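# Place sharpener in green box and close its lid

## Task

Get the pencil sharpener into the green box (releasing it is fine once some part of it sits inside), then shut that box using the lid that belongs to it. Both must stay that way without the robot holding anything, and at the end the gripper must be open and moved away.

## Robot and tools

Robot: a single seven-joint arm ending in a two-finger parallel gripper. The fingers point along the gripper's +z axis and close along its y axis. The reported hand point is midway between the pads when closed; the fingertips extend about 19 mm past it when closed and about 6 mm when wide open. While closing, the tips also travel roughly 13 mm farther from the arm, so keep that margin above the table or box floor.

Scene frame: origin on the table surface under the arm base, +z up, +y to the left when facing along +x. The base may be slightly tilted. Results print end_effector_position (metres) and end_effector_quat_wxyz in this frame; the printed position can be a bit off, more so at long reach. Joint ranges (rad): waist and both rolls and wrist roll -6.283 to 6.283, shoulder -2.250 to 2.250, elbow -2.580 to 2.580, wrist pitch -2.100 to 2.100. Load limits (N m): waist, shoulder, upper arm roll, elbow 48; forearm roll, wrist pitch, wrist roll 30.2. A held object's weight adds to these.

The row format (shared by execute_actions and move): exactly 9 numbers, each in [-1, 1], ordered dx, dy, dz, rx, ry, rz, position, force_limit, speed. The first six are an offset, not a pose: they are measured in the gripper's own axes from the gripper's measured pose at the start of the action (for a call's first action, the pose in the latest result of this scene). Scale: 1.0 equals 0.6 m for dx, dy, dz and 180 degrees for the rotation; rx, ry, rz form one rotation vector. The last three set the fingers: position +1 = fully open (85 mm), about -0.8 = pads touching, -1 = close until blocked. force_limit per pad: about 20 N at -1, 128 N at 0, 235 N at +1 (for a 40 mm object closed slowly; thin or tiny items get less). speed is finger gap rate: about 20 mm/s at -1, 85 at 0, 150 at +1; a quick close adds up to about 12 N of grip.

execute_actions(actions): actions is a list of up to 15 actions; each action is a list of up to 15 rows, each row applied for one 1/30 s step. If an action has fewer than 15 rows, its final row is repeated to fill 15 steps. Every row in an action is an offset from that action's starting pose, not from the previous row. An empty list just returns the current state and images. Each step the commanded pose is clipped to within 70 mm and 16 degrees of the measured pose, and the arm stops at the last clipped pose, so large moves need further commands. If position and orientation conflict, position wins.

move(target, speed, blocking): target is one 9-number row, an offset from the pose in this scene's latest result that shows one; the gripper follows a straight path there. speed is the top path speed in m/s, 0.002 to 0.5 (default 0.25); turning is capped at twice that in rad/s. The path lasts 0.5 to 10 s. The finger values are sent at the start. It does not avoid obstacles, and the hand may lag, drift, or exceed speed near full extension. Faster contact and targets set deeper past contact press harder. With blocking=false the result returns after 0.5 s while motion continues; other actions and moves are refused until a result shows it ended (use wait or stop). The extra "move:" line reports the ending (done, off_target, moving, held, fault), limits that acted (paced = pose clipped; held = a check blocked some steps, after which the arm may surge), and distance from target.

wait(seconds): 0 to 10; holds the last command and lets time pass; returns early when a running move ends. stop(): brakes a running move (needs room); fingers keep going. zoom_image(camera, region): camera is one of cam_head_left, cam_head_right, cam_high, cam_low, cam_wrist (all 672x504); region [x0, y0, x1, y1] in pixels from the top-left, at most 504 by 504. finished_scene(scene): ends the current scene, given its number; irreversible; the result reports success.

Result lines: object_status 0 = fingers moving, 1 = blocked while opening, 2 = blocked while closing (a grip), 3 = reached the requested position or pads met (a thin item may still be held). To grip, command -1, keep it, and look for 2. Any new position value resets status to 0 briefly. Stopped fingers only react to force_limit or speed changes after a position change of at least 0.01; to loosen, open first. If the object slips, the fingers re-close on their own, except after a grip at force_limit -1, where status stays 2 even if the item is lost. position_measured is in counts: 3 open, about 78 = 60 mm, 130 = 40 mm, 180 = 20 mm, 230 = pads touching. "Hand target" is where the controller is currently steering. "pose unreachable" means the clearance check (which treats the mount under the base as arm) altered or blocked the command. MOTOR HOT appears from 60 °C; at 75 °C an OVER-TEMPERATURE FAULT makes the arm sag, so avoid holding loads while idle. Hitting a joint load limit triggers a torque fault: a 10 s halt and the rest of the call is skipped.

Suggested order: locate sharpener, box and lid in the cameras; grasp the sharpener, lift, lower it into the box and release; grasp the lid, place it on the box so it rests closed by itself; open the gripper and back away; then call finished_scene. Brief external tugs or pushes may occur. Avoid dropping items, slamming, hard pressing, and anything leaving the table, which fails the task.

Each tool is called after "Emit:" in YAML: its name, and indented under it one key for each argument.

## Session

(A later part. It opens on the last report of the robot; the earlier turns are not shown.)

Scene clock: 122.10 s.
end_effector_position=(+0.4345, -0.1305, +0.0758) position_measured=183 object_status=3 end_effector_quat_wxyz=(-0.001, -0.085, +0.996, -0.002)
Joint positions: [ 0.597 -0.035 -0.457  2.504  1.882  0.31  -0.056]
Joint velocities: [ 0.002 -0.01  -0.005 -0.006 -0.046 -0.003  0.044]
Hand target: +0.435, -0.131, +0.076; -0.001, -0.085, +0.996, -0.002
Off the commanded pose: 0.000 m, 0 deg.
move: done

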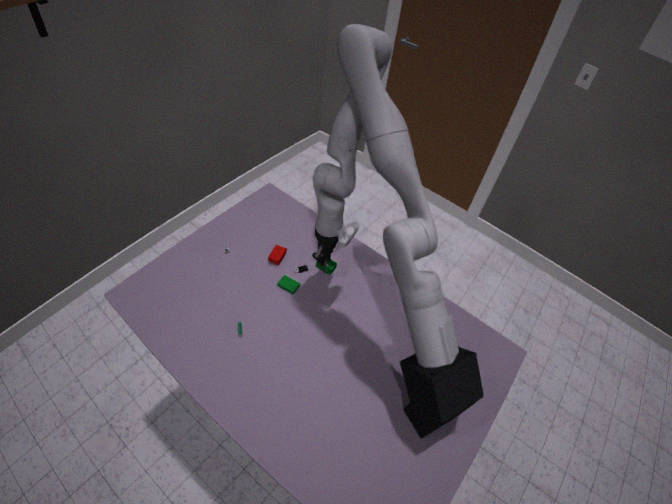

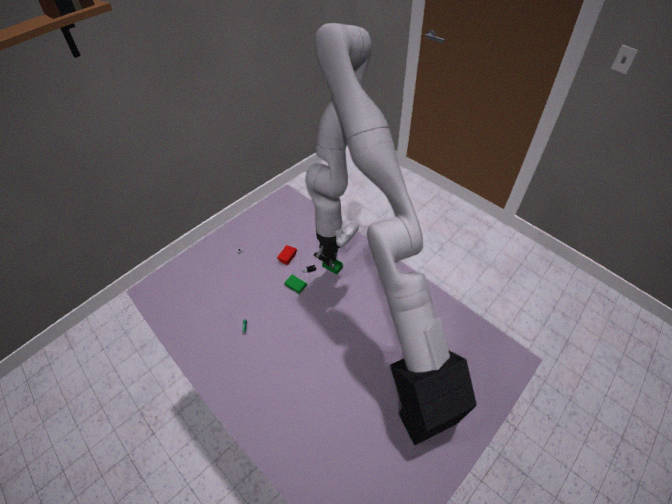

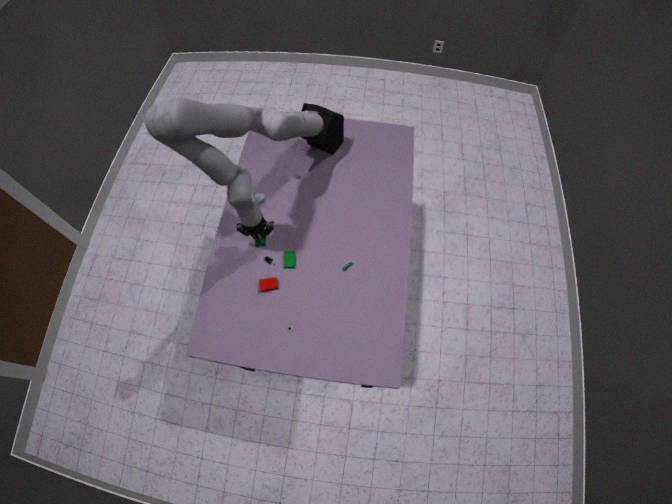

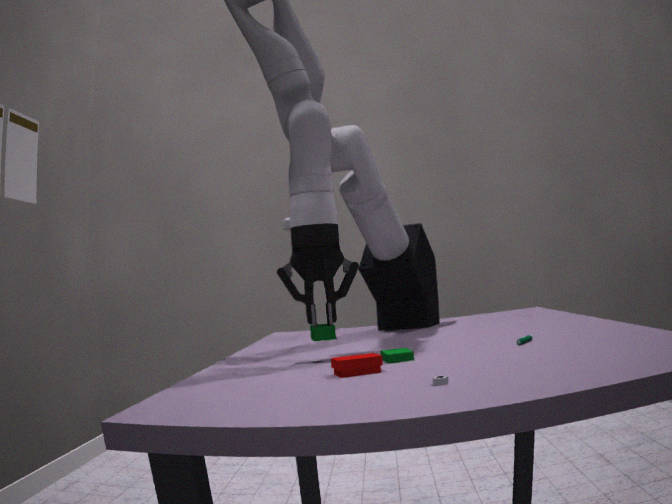

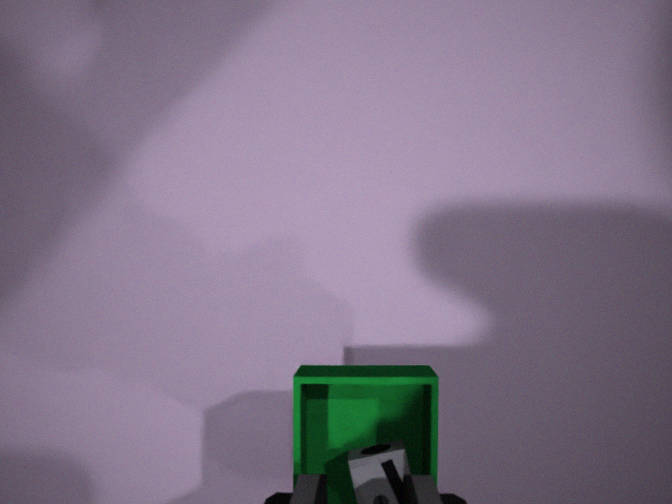

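Emit:
move:
  target: [0,0,0.059,0,0,0,-0.42,-0.6,-0.8]
  speed: 0.03

Emit:
execute_actions:
  actions:
    - [[0,0,0,0,0,0,-0.53,-0.8,-0.8]]
    - [[0,0,0,0,0,0,-0.53,-0.8,-0.8]]

Emit:
move:
  target: [0,0,-0.06,0,0,0,-0.53,-0.8,-0.8]
  speed: 0.03

Scene clock: 128.27 s.
end_effector_position=(+0.4346, -0.1309, +0.0407) position_measured=183 object_status=3 end_effector_quat_wxyz=(-0.001, -0.086, +0.996, -0.002)
Joint positions: [ 0.605  0.109 -0.465  2.494  2.147  0.408 -0.297]
Joint velocities: [ 0.003  0.007  0.     0.002  0.011  0.003 -0.012]
Hand target: +0.434, -0.131, +0.040; -0.002, -0.086, +0.996, -0.002
Off the commanded pose: 0.000 m, 0 deg.
move: done

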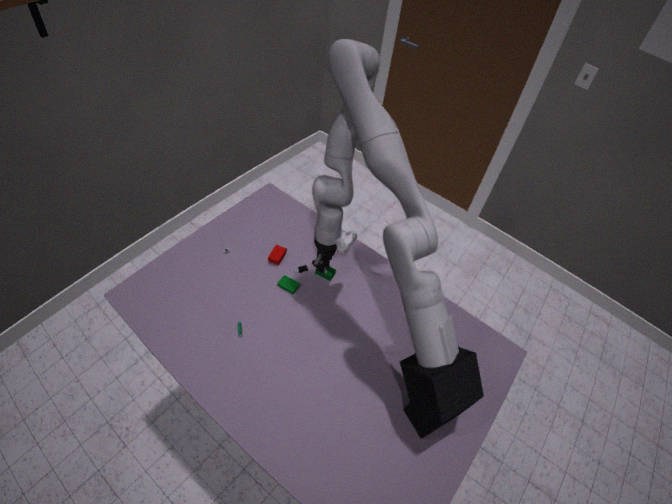

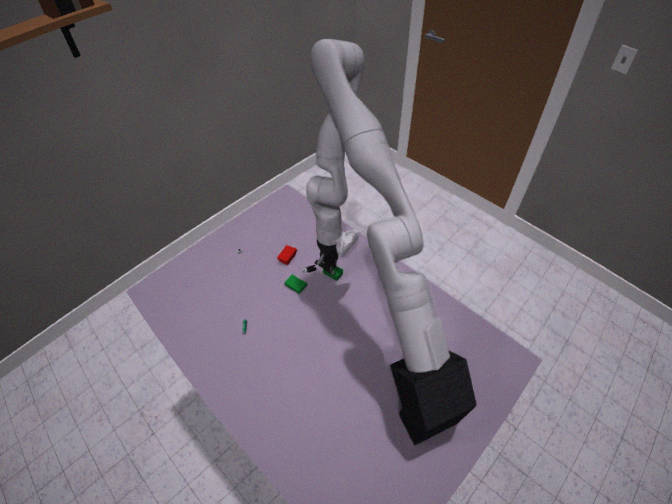

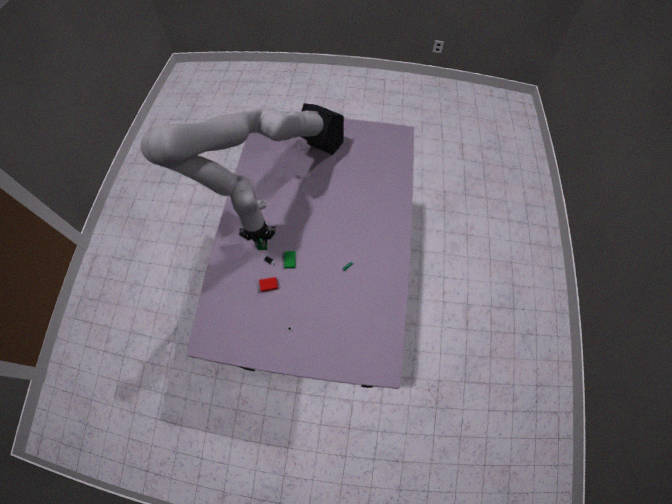

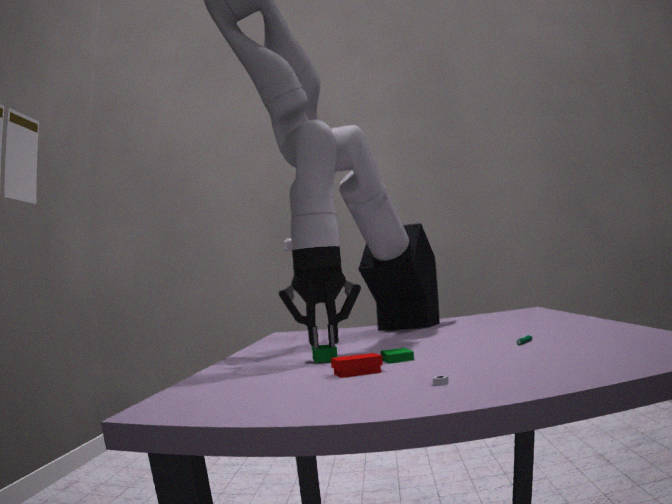

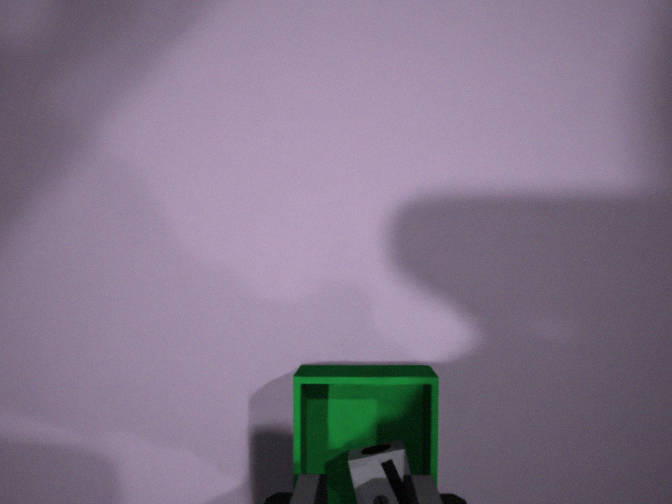

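Scene clock: 129.27 s.
end_effector_position=(+0.4346, -0.1309, +0.0407) position_measured=196 object_status=3 end_effector_quat_wxyz=(-0.001, -0.086, +0.996, -0.002)
Joint positions: [ 0.605  0.109 -0.465  2.494  2.147  0.408 -0.297]
Joint velocities: [ 0.     0.     0.001 -0.001  0.    -0.002  0.001]
Hand target: +0.435, -0.131, +0.041; -0.001, -0.086, +0.996, -0.002
Off the commanded pose: 0.000 m, 0 deg.

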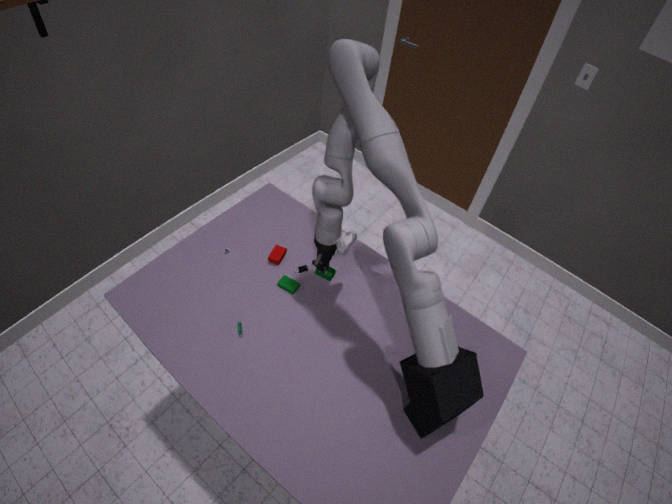

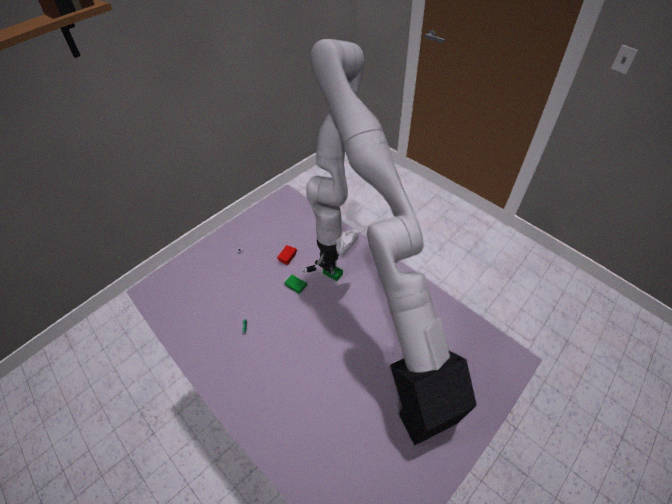

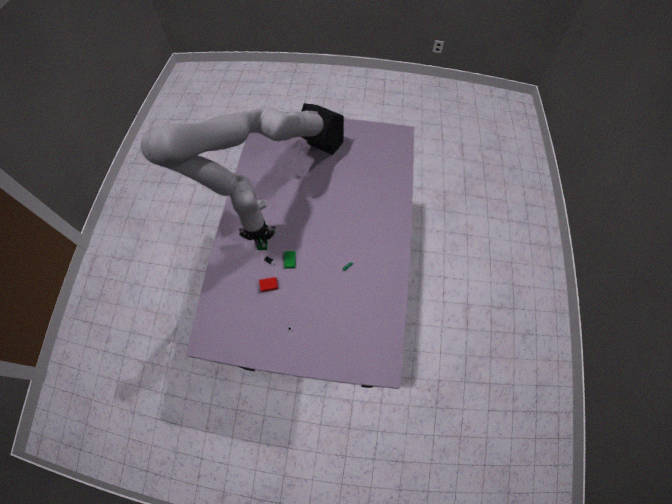

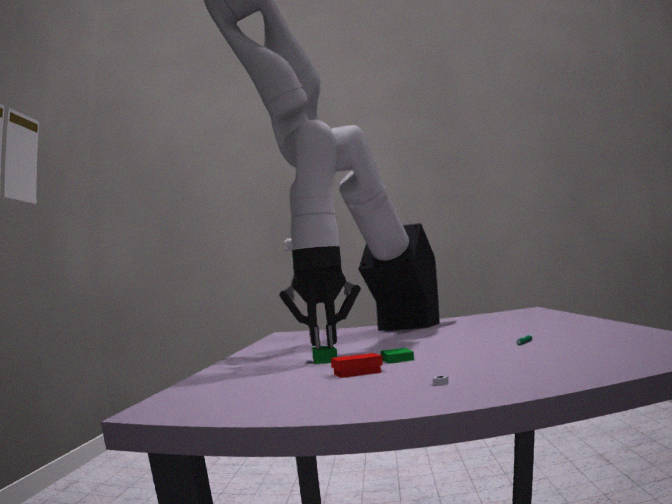

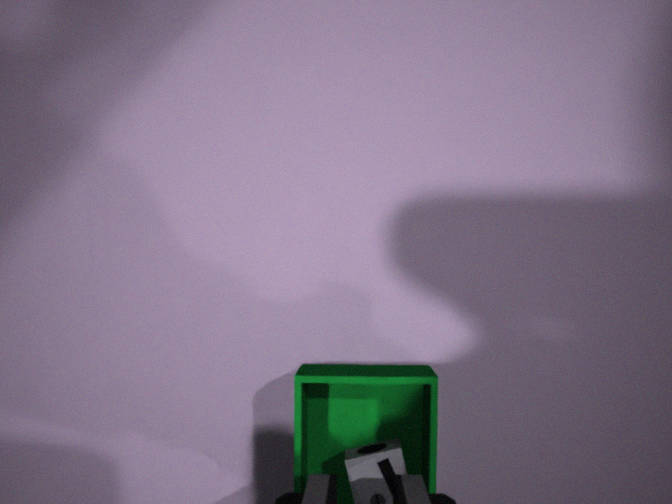

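Scene clock: 130.73 s.
end_effector_position=(+0.4346, -0.1304, +0.0764) position_measured=196 object_status=3 end_effector_quat_wxyz=(-0.001, -0.085, +0.996, -0.002)
Joint positions: [ 0.598 -0.037 -0.459  2.505  1.879  0.308 -0.053]
Joint velocities: [ 0.002 -0.011 -0.004 -0.005 -0.047 -0.003  0.045]
Hand target: +0.435, -0.131, +0.077; -0.001, -0.085, +0.996, -0.002
Off the commanded pose: 0.000 m, 0 deg.
move: done

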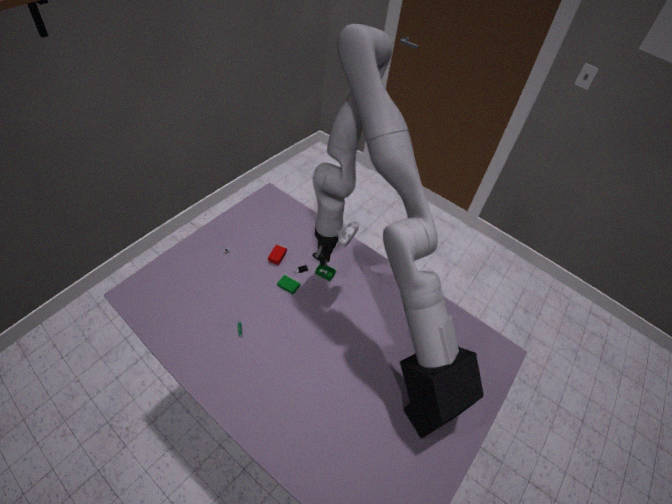

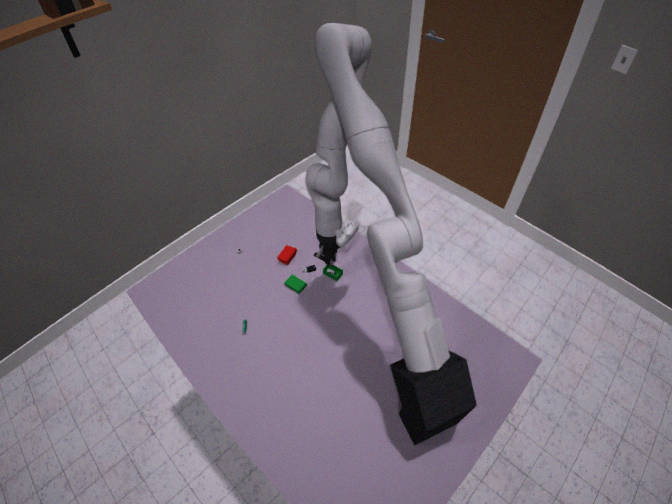

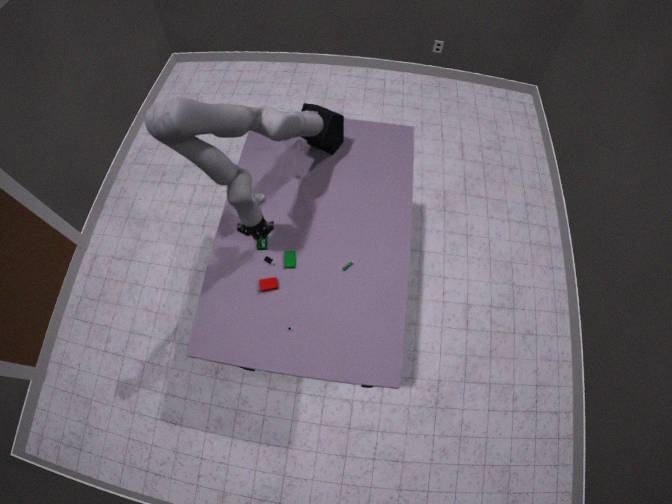

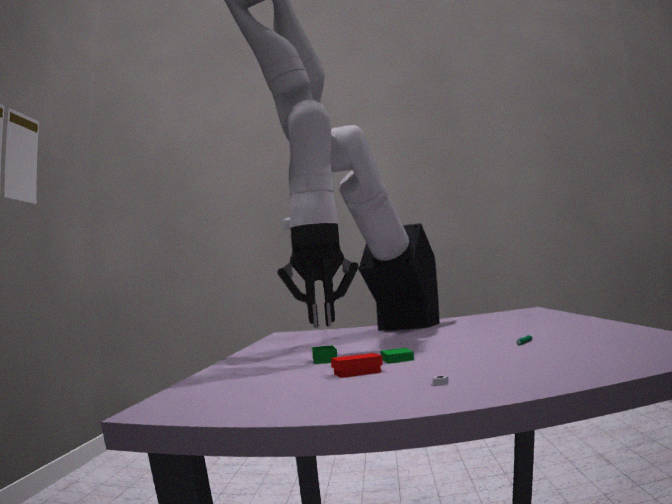

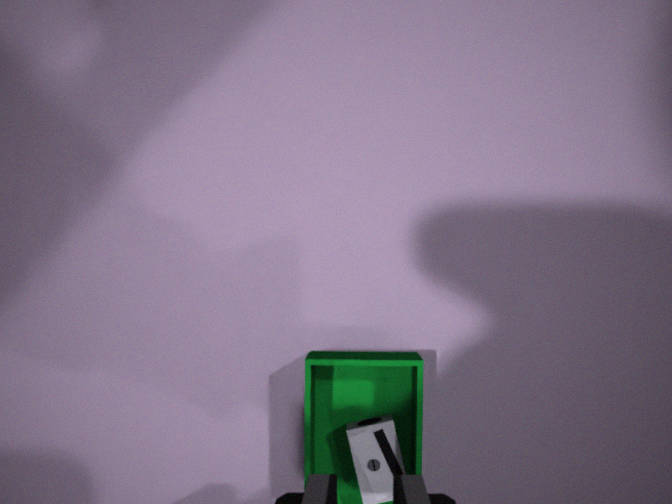

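Emit:
move:
  target: [-0.121,0.174,-0.03,0,0,0,1,-0.6,0]
  speed: 0.2

Emit:
move:
  target: [0,0,0.118,0,0,0,1,-0.6,0]
  speed: 0.08

Emit:
execute_actions:
  actions:
    - [[0,0,0,0,0,0,-1,-0.6,-0.5]]
    - [[0,0,0,0,0,0,-1,-0.6,-0.5]]
    - [[0,0,0,0,0,0,-1,-0.6,-0.5]]

Emit:
move:
  target: [0,0,-0.105,0,0,0,-1,-0.6,-0.5]
  speed: 0.1

Emit:
move:
  target: [0.121,-0.174,0,0,0,0,-1,-0.6,-0.5]
  speed: 0.15

Scene clock: 140.10 s.
end_effector_position=(+0.4875, -0.0150, +0.0939) position_measured=3 object_status=0 end_effector_quat_wxyz=(-0.002, -0.086, +0.996, -0.002)
Joint positions: [ 0.319  0.101 -0.755  2.316  1.346  0.742  0.112]
Joint velocities: [-0.001  0.003 -0.001 -0.001  0.     0.002 -0.002]
Hand target: +0.487, -0.015, +0.094; -0.002, -0.086, +0.996, -0.002
Off the commanded pose: 0.001 m, 0 deg.
move: done

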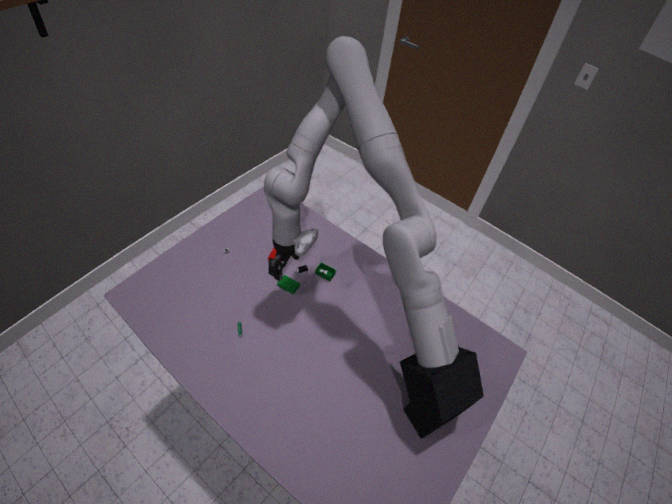

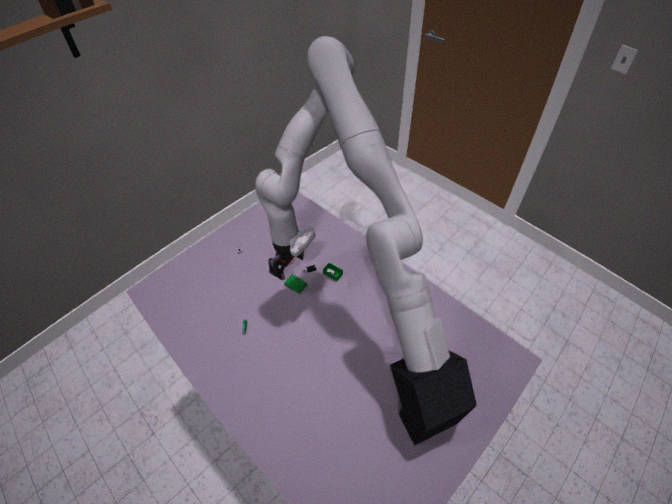

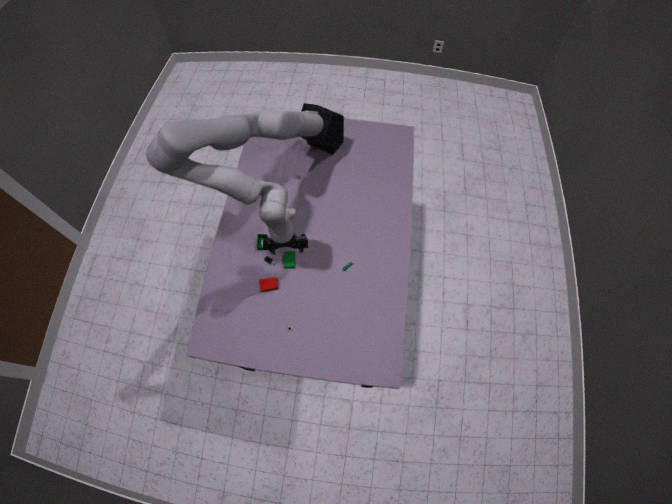

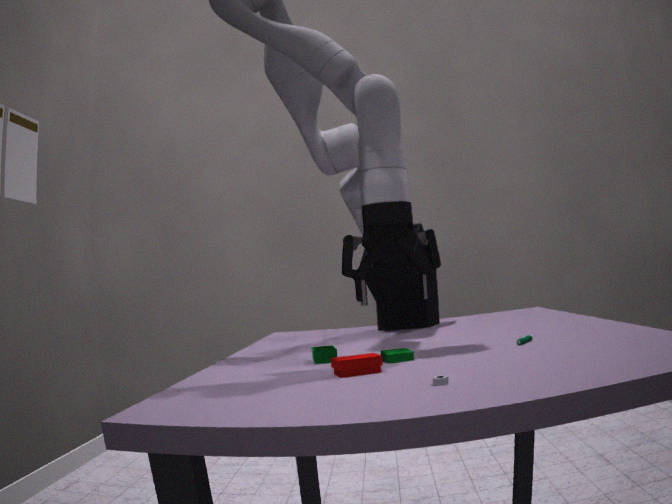

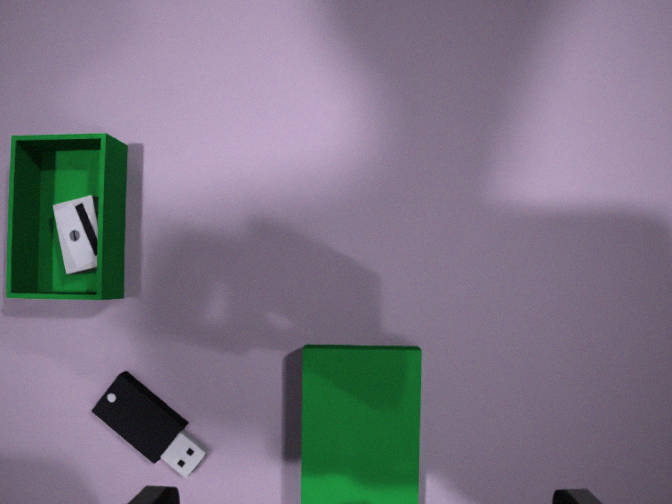

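Scene clock: 141.33 s.
end_effector_position=(+0.4877, -0.0156, +0.0233) position_measured=3 object_status=3 end_effector_quat_wxyz=(-0.001, -0.086, +0.996, -0.003)
Joint positions: [ 0.33   0.322 -0.691  2.301  1.667  0.778 -0.109]
Joint velocities: [-0.     0.008  0.002 -0.     0.003  0.001 -0.003]
Hand target: +0.487, -0.015, +0.023; -0.002, -0.086, +0.996, -0.003
Off the commanded pose: 0.001 m, 0 deg.
move: done

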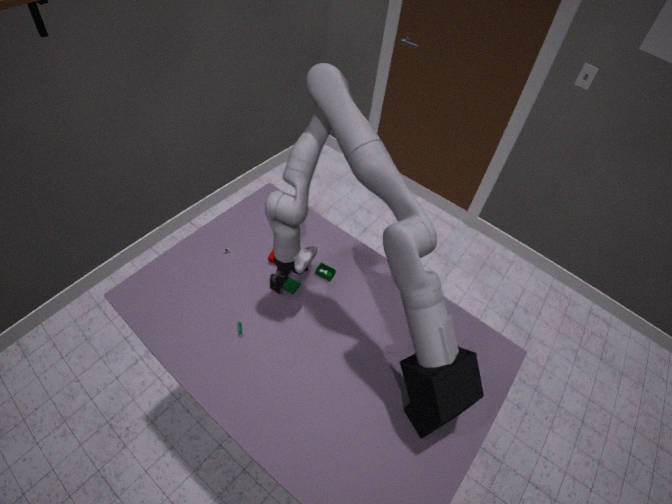

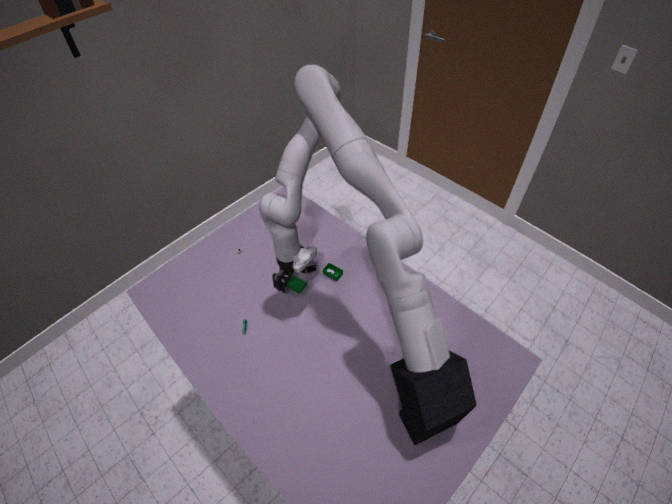

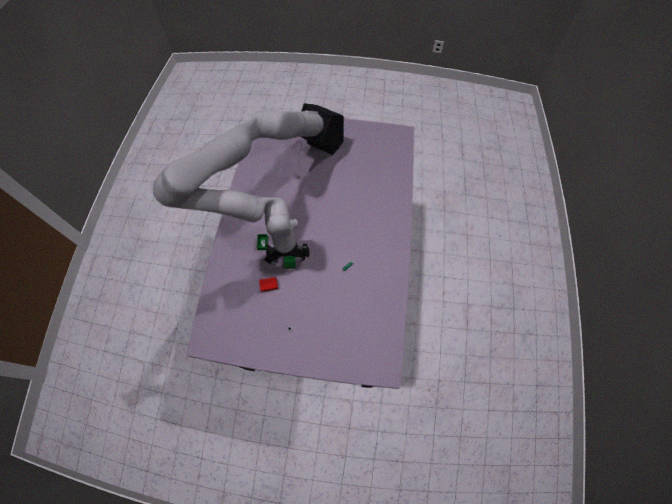

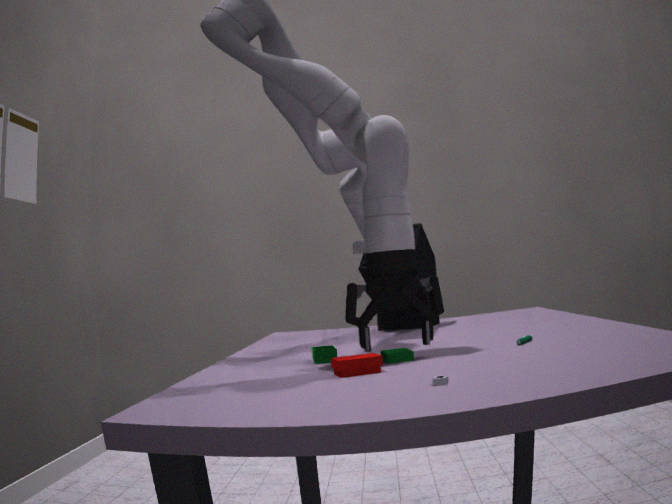

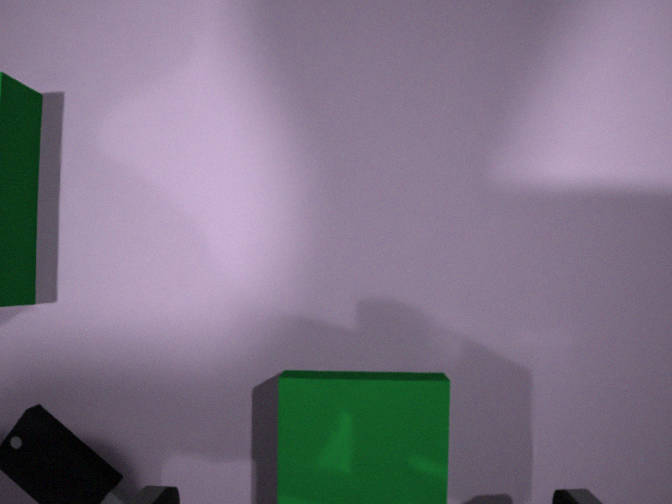

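Scene clock: 142.83 s.
end_effector_position=(+0.4878, -0.0154, +0.0236) position_measured=136 object_status=2 end_effector_quat_wxyz=(-0.001, -0.086, +0.996, -0.003)
Joint positions: [ 0.33   0.321 -0.692  2.302  1.667  0.778 -0.109]
Joint velocities: [-0.     0.     0.    -0.001  0.001 -0.     0.   ]
Hand target: +0.488, -0.016, +0.023; -0.001, -0.086, +0.996, -0.003
Off the commanded pose: 0.000 m, 0 deg.

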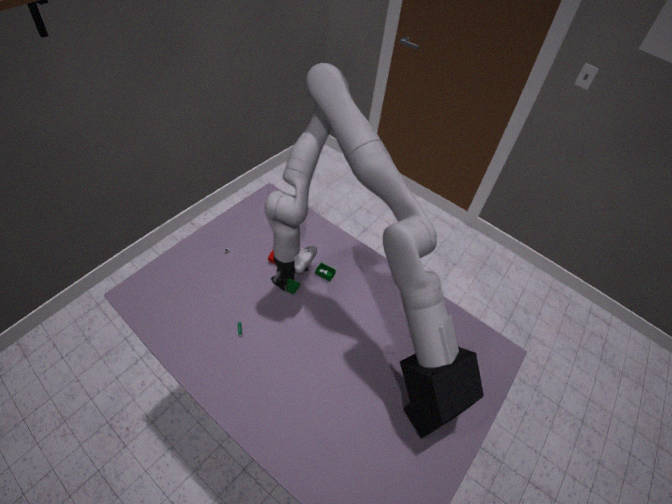

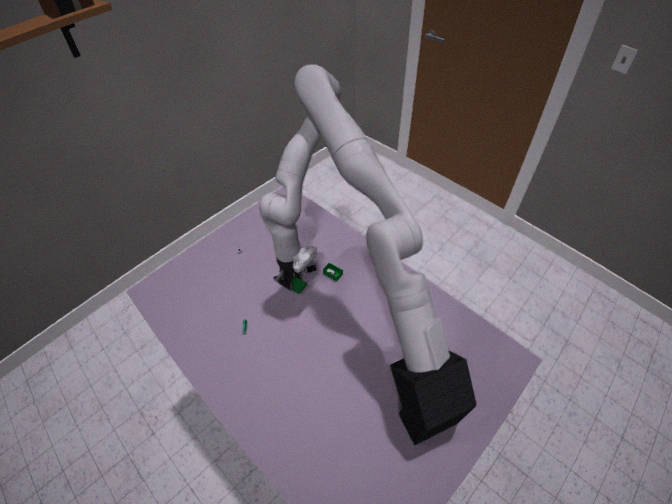

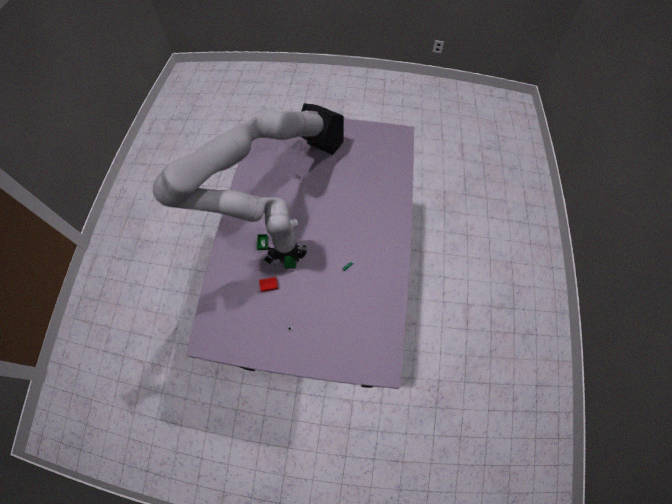

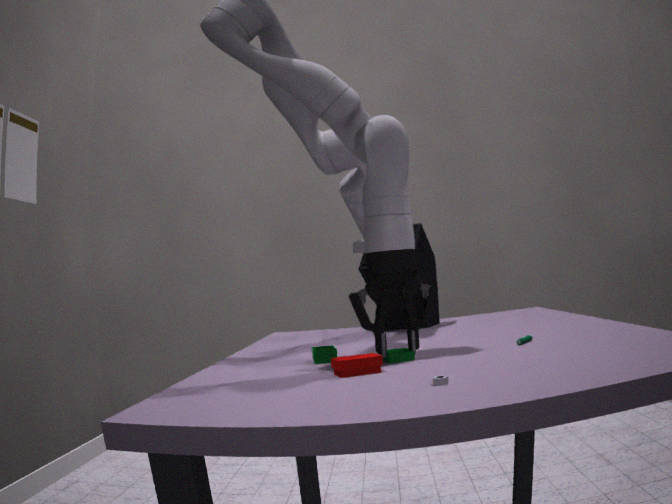

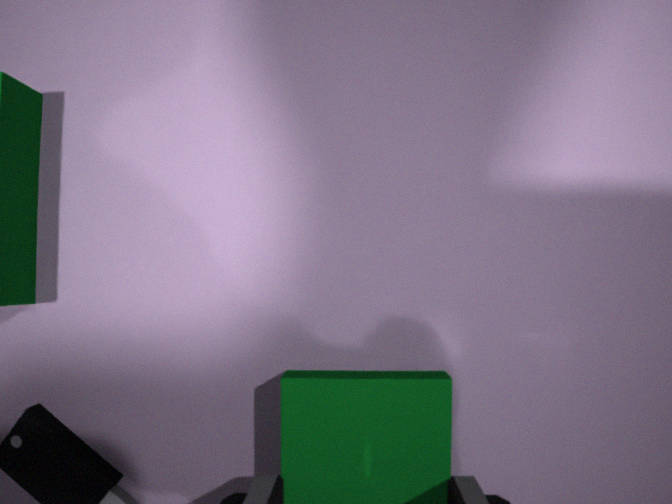

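Scene clock: 143.90 s.
end_effector_position=(+0.4877, -0.0149, +0.0865) position_measured=136 object_status=2 end_effector_quat_wxyz=(-0.001, -0.086, +0.996, -0.002)
Joint positions: [ 0.317  0.125 -0.747  2.317  1.385  0.745  0.082]
Joint velocities: [ 0.001 -0.008  0.    -0.    -0.004 -0.002  0.005]
Hand target: +0.488, -0.015, +0.087; -0.001, -0.086, +0.996, -0.002
Off the commanded pose: 0.000 m, 0 deg.
move: done

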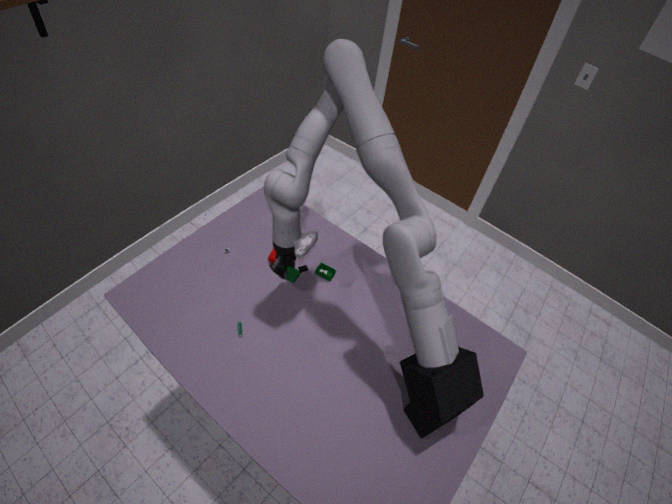

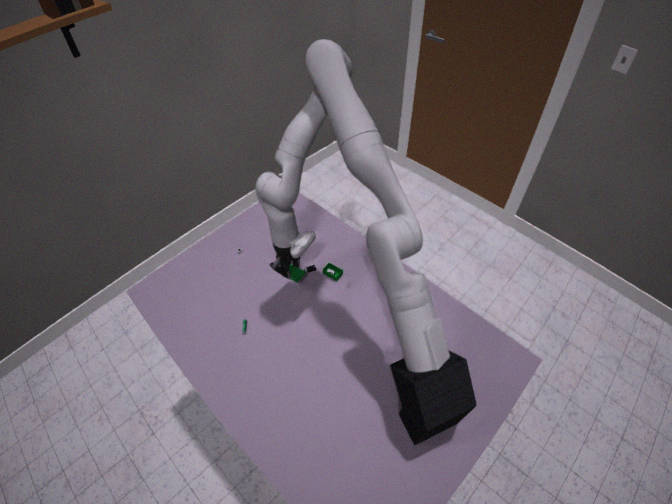

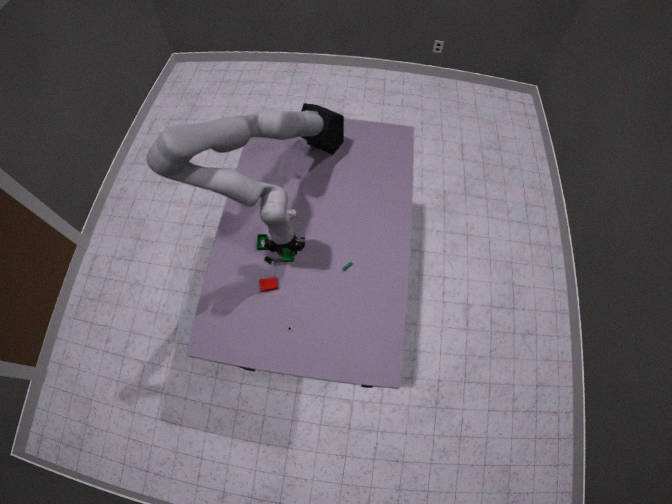

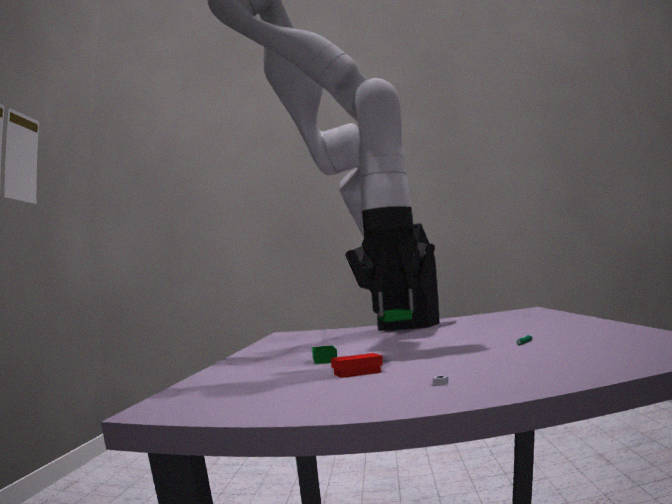

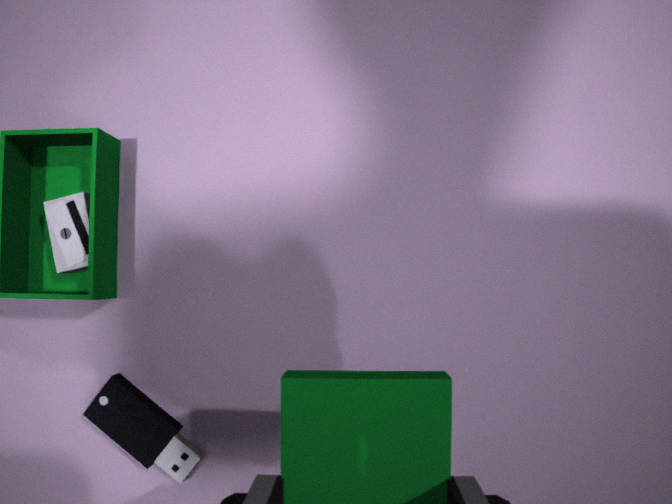

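Scene clock: 145.23 s.
end_effector_position=(+0.4349, -0.1302, +0.0870) position_measured=136 object_status=2 end_effector_quat_wxyz=(-0.001, -0.086, +0.996, -0.002)
Joint positions: [ 0.6   -0.081 -0.46   2.504  1.754  0.282  0.066]
Joint velocities: [-0.004 -0.002  0.013  0.009  0.06   0.001 -0.06 ]
Hand target: +0.435, -0.130, +0.087; -0.001, -0.085, +0.996, -0.002
Off the commanded pose: 0.001 m, 0 deg.
move: done

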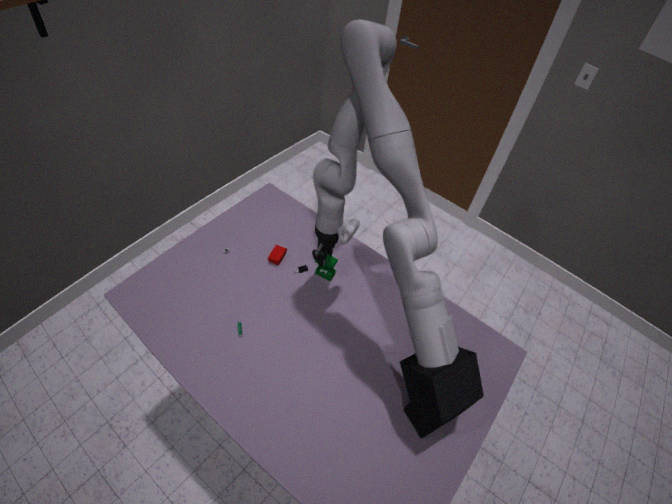

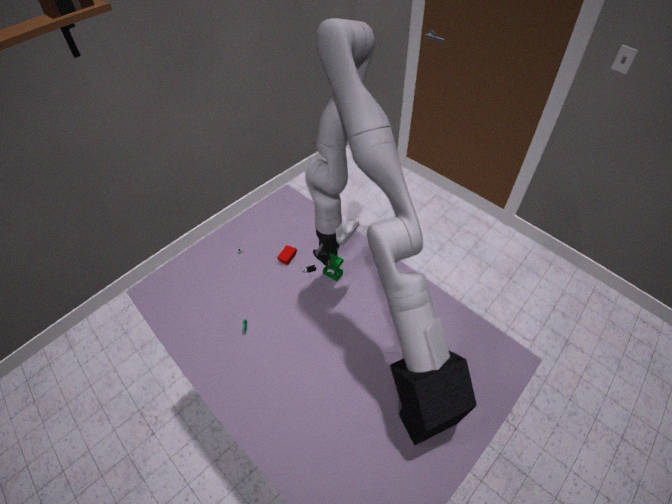

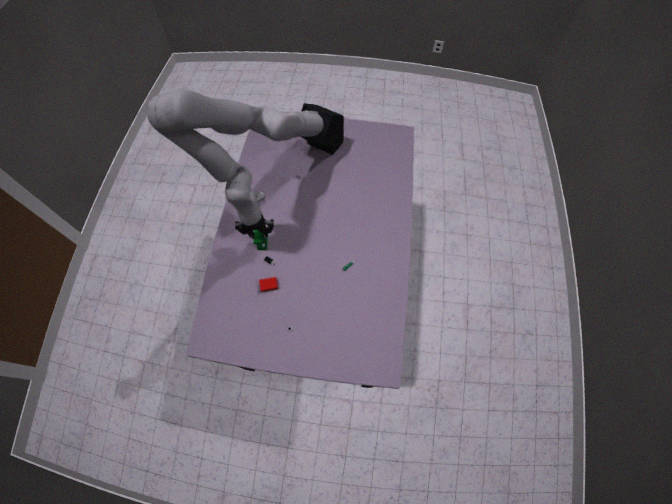

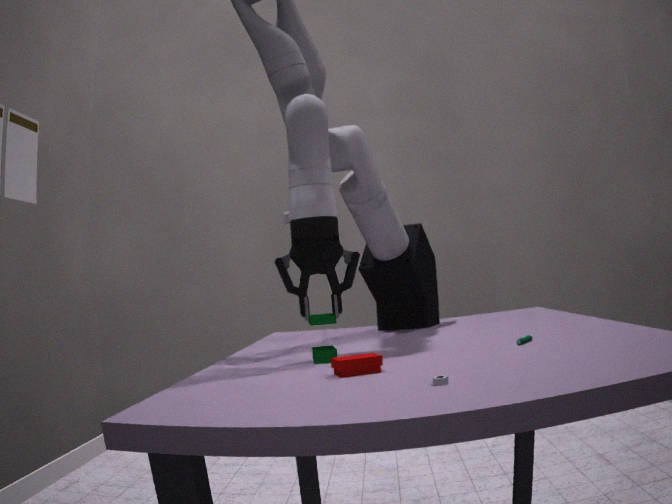

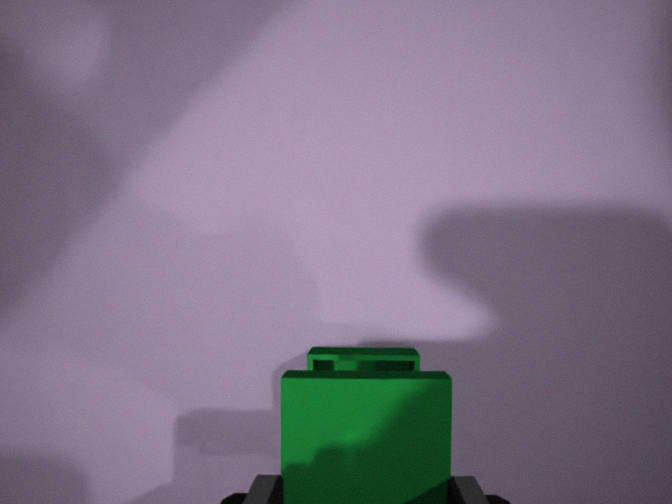

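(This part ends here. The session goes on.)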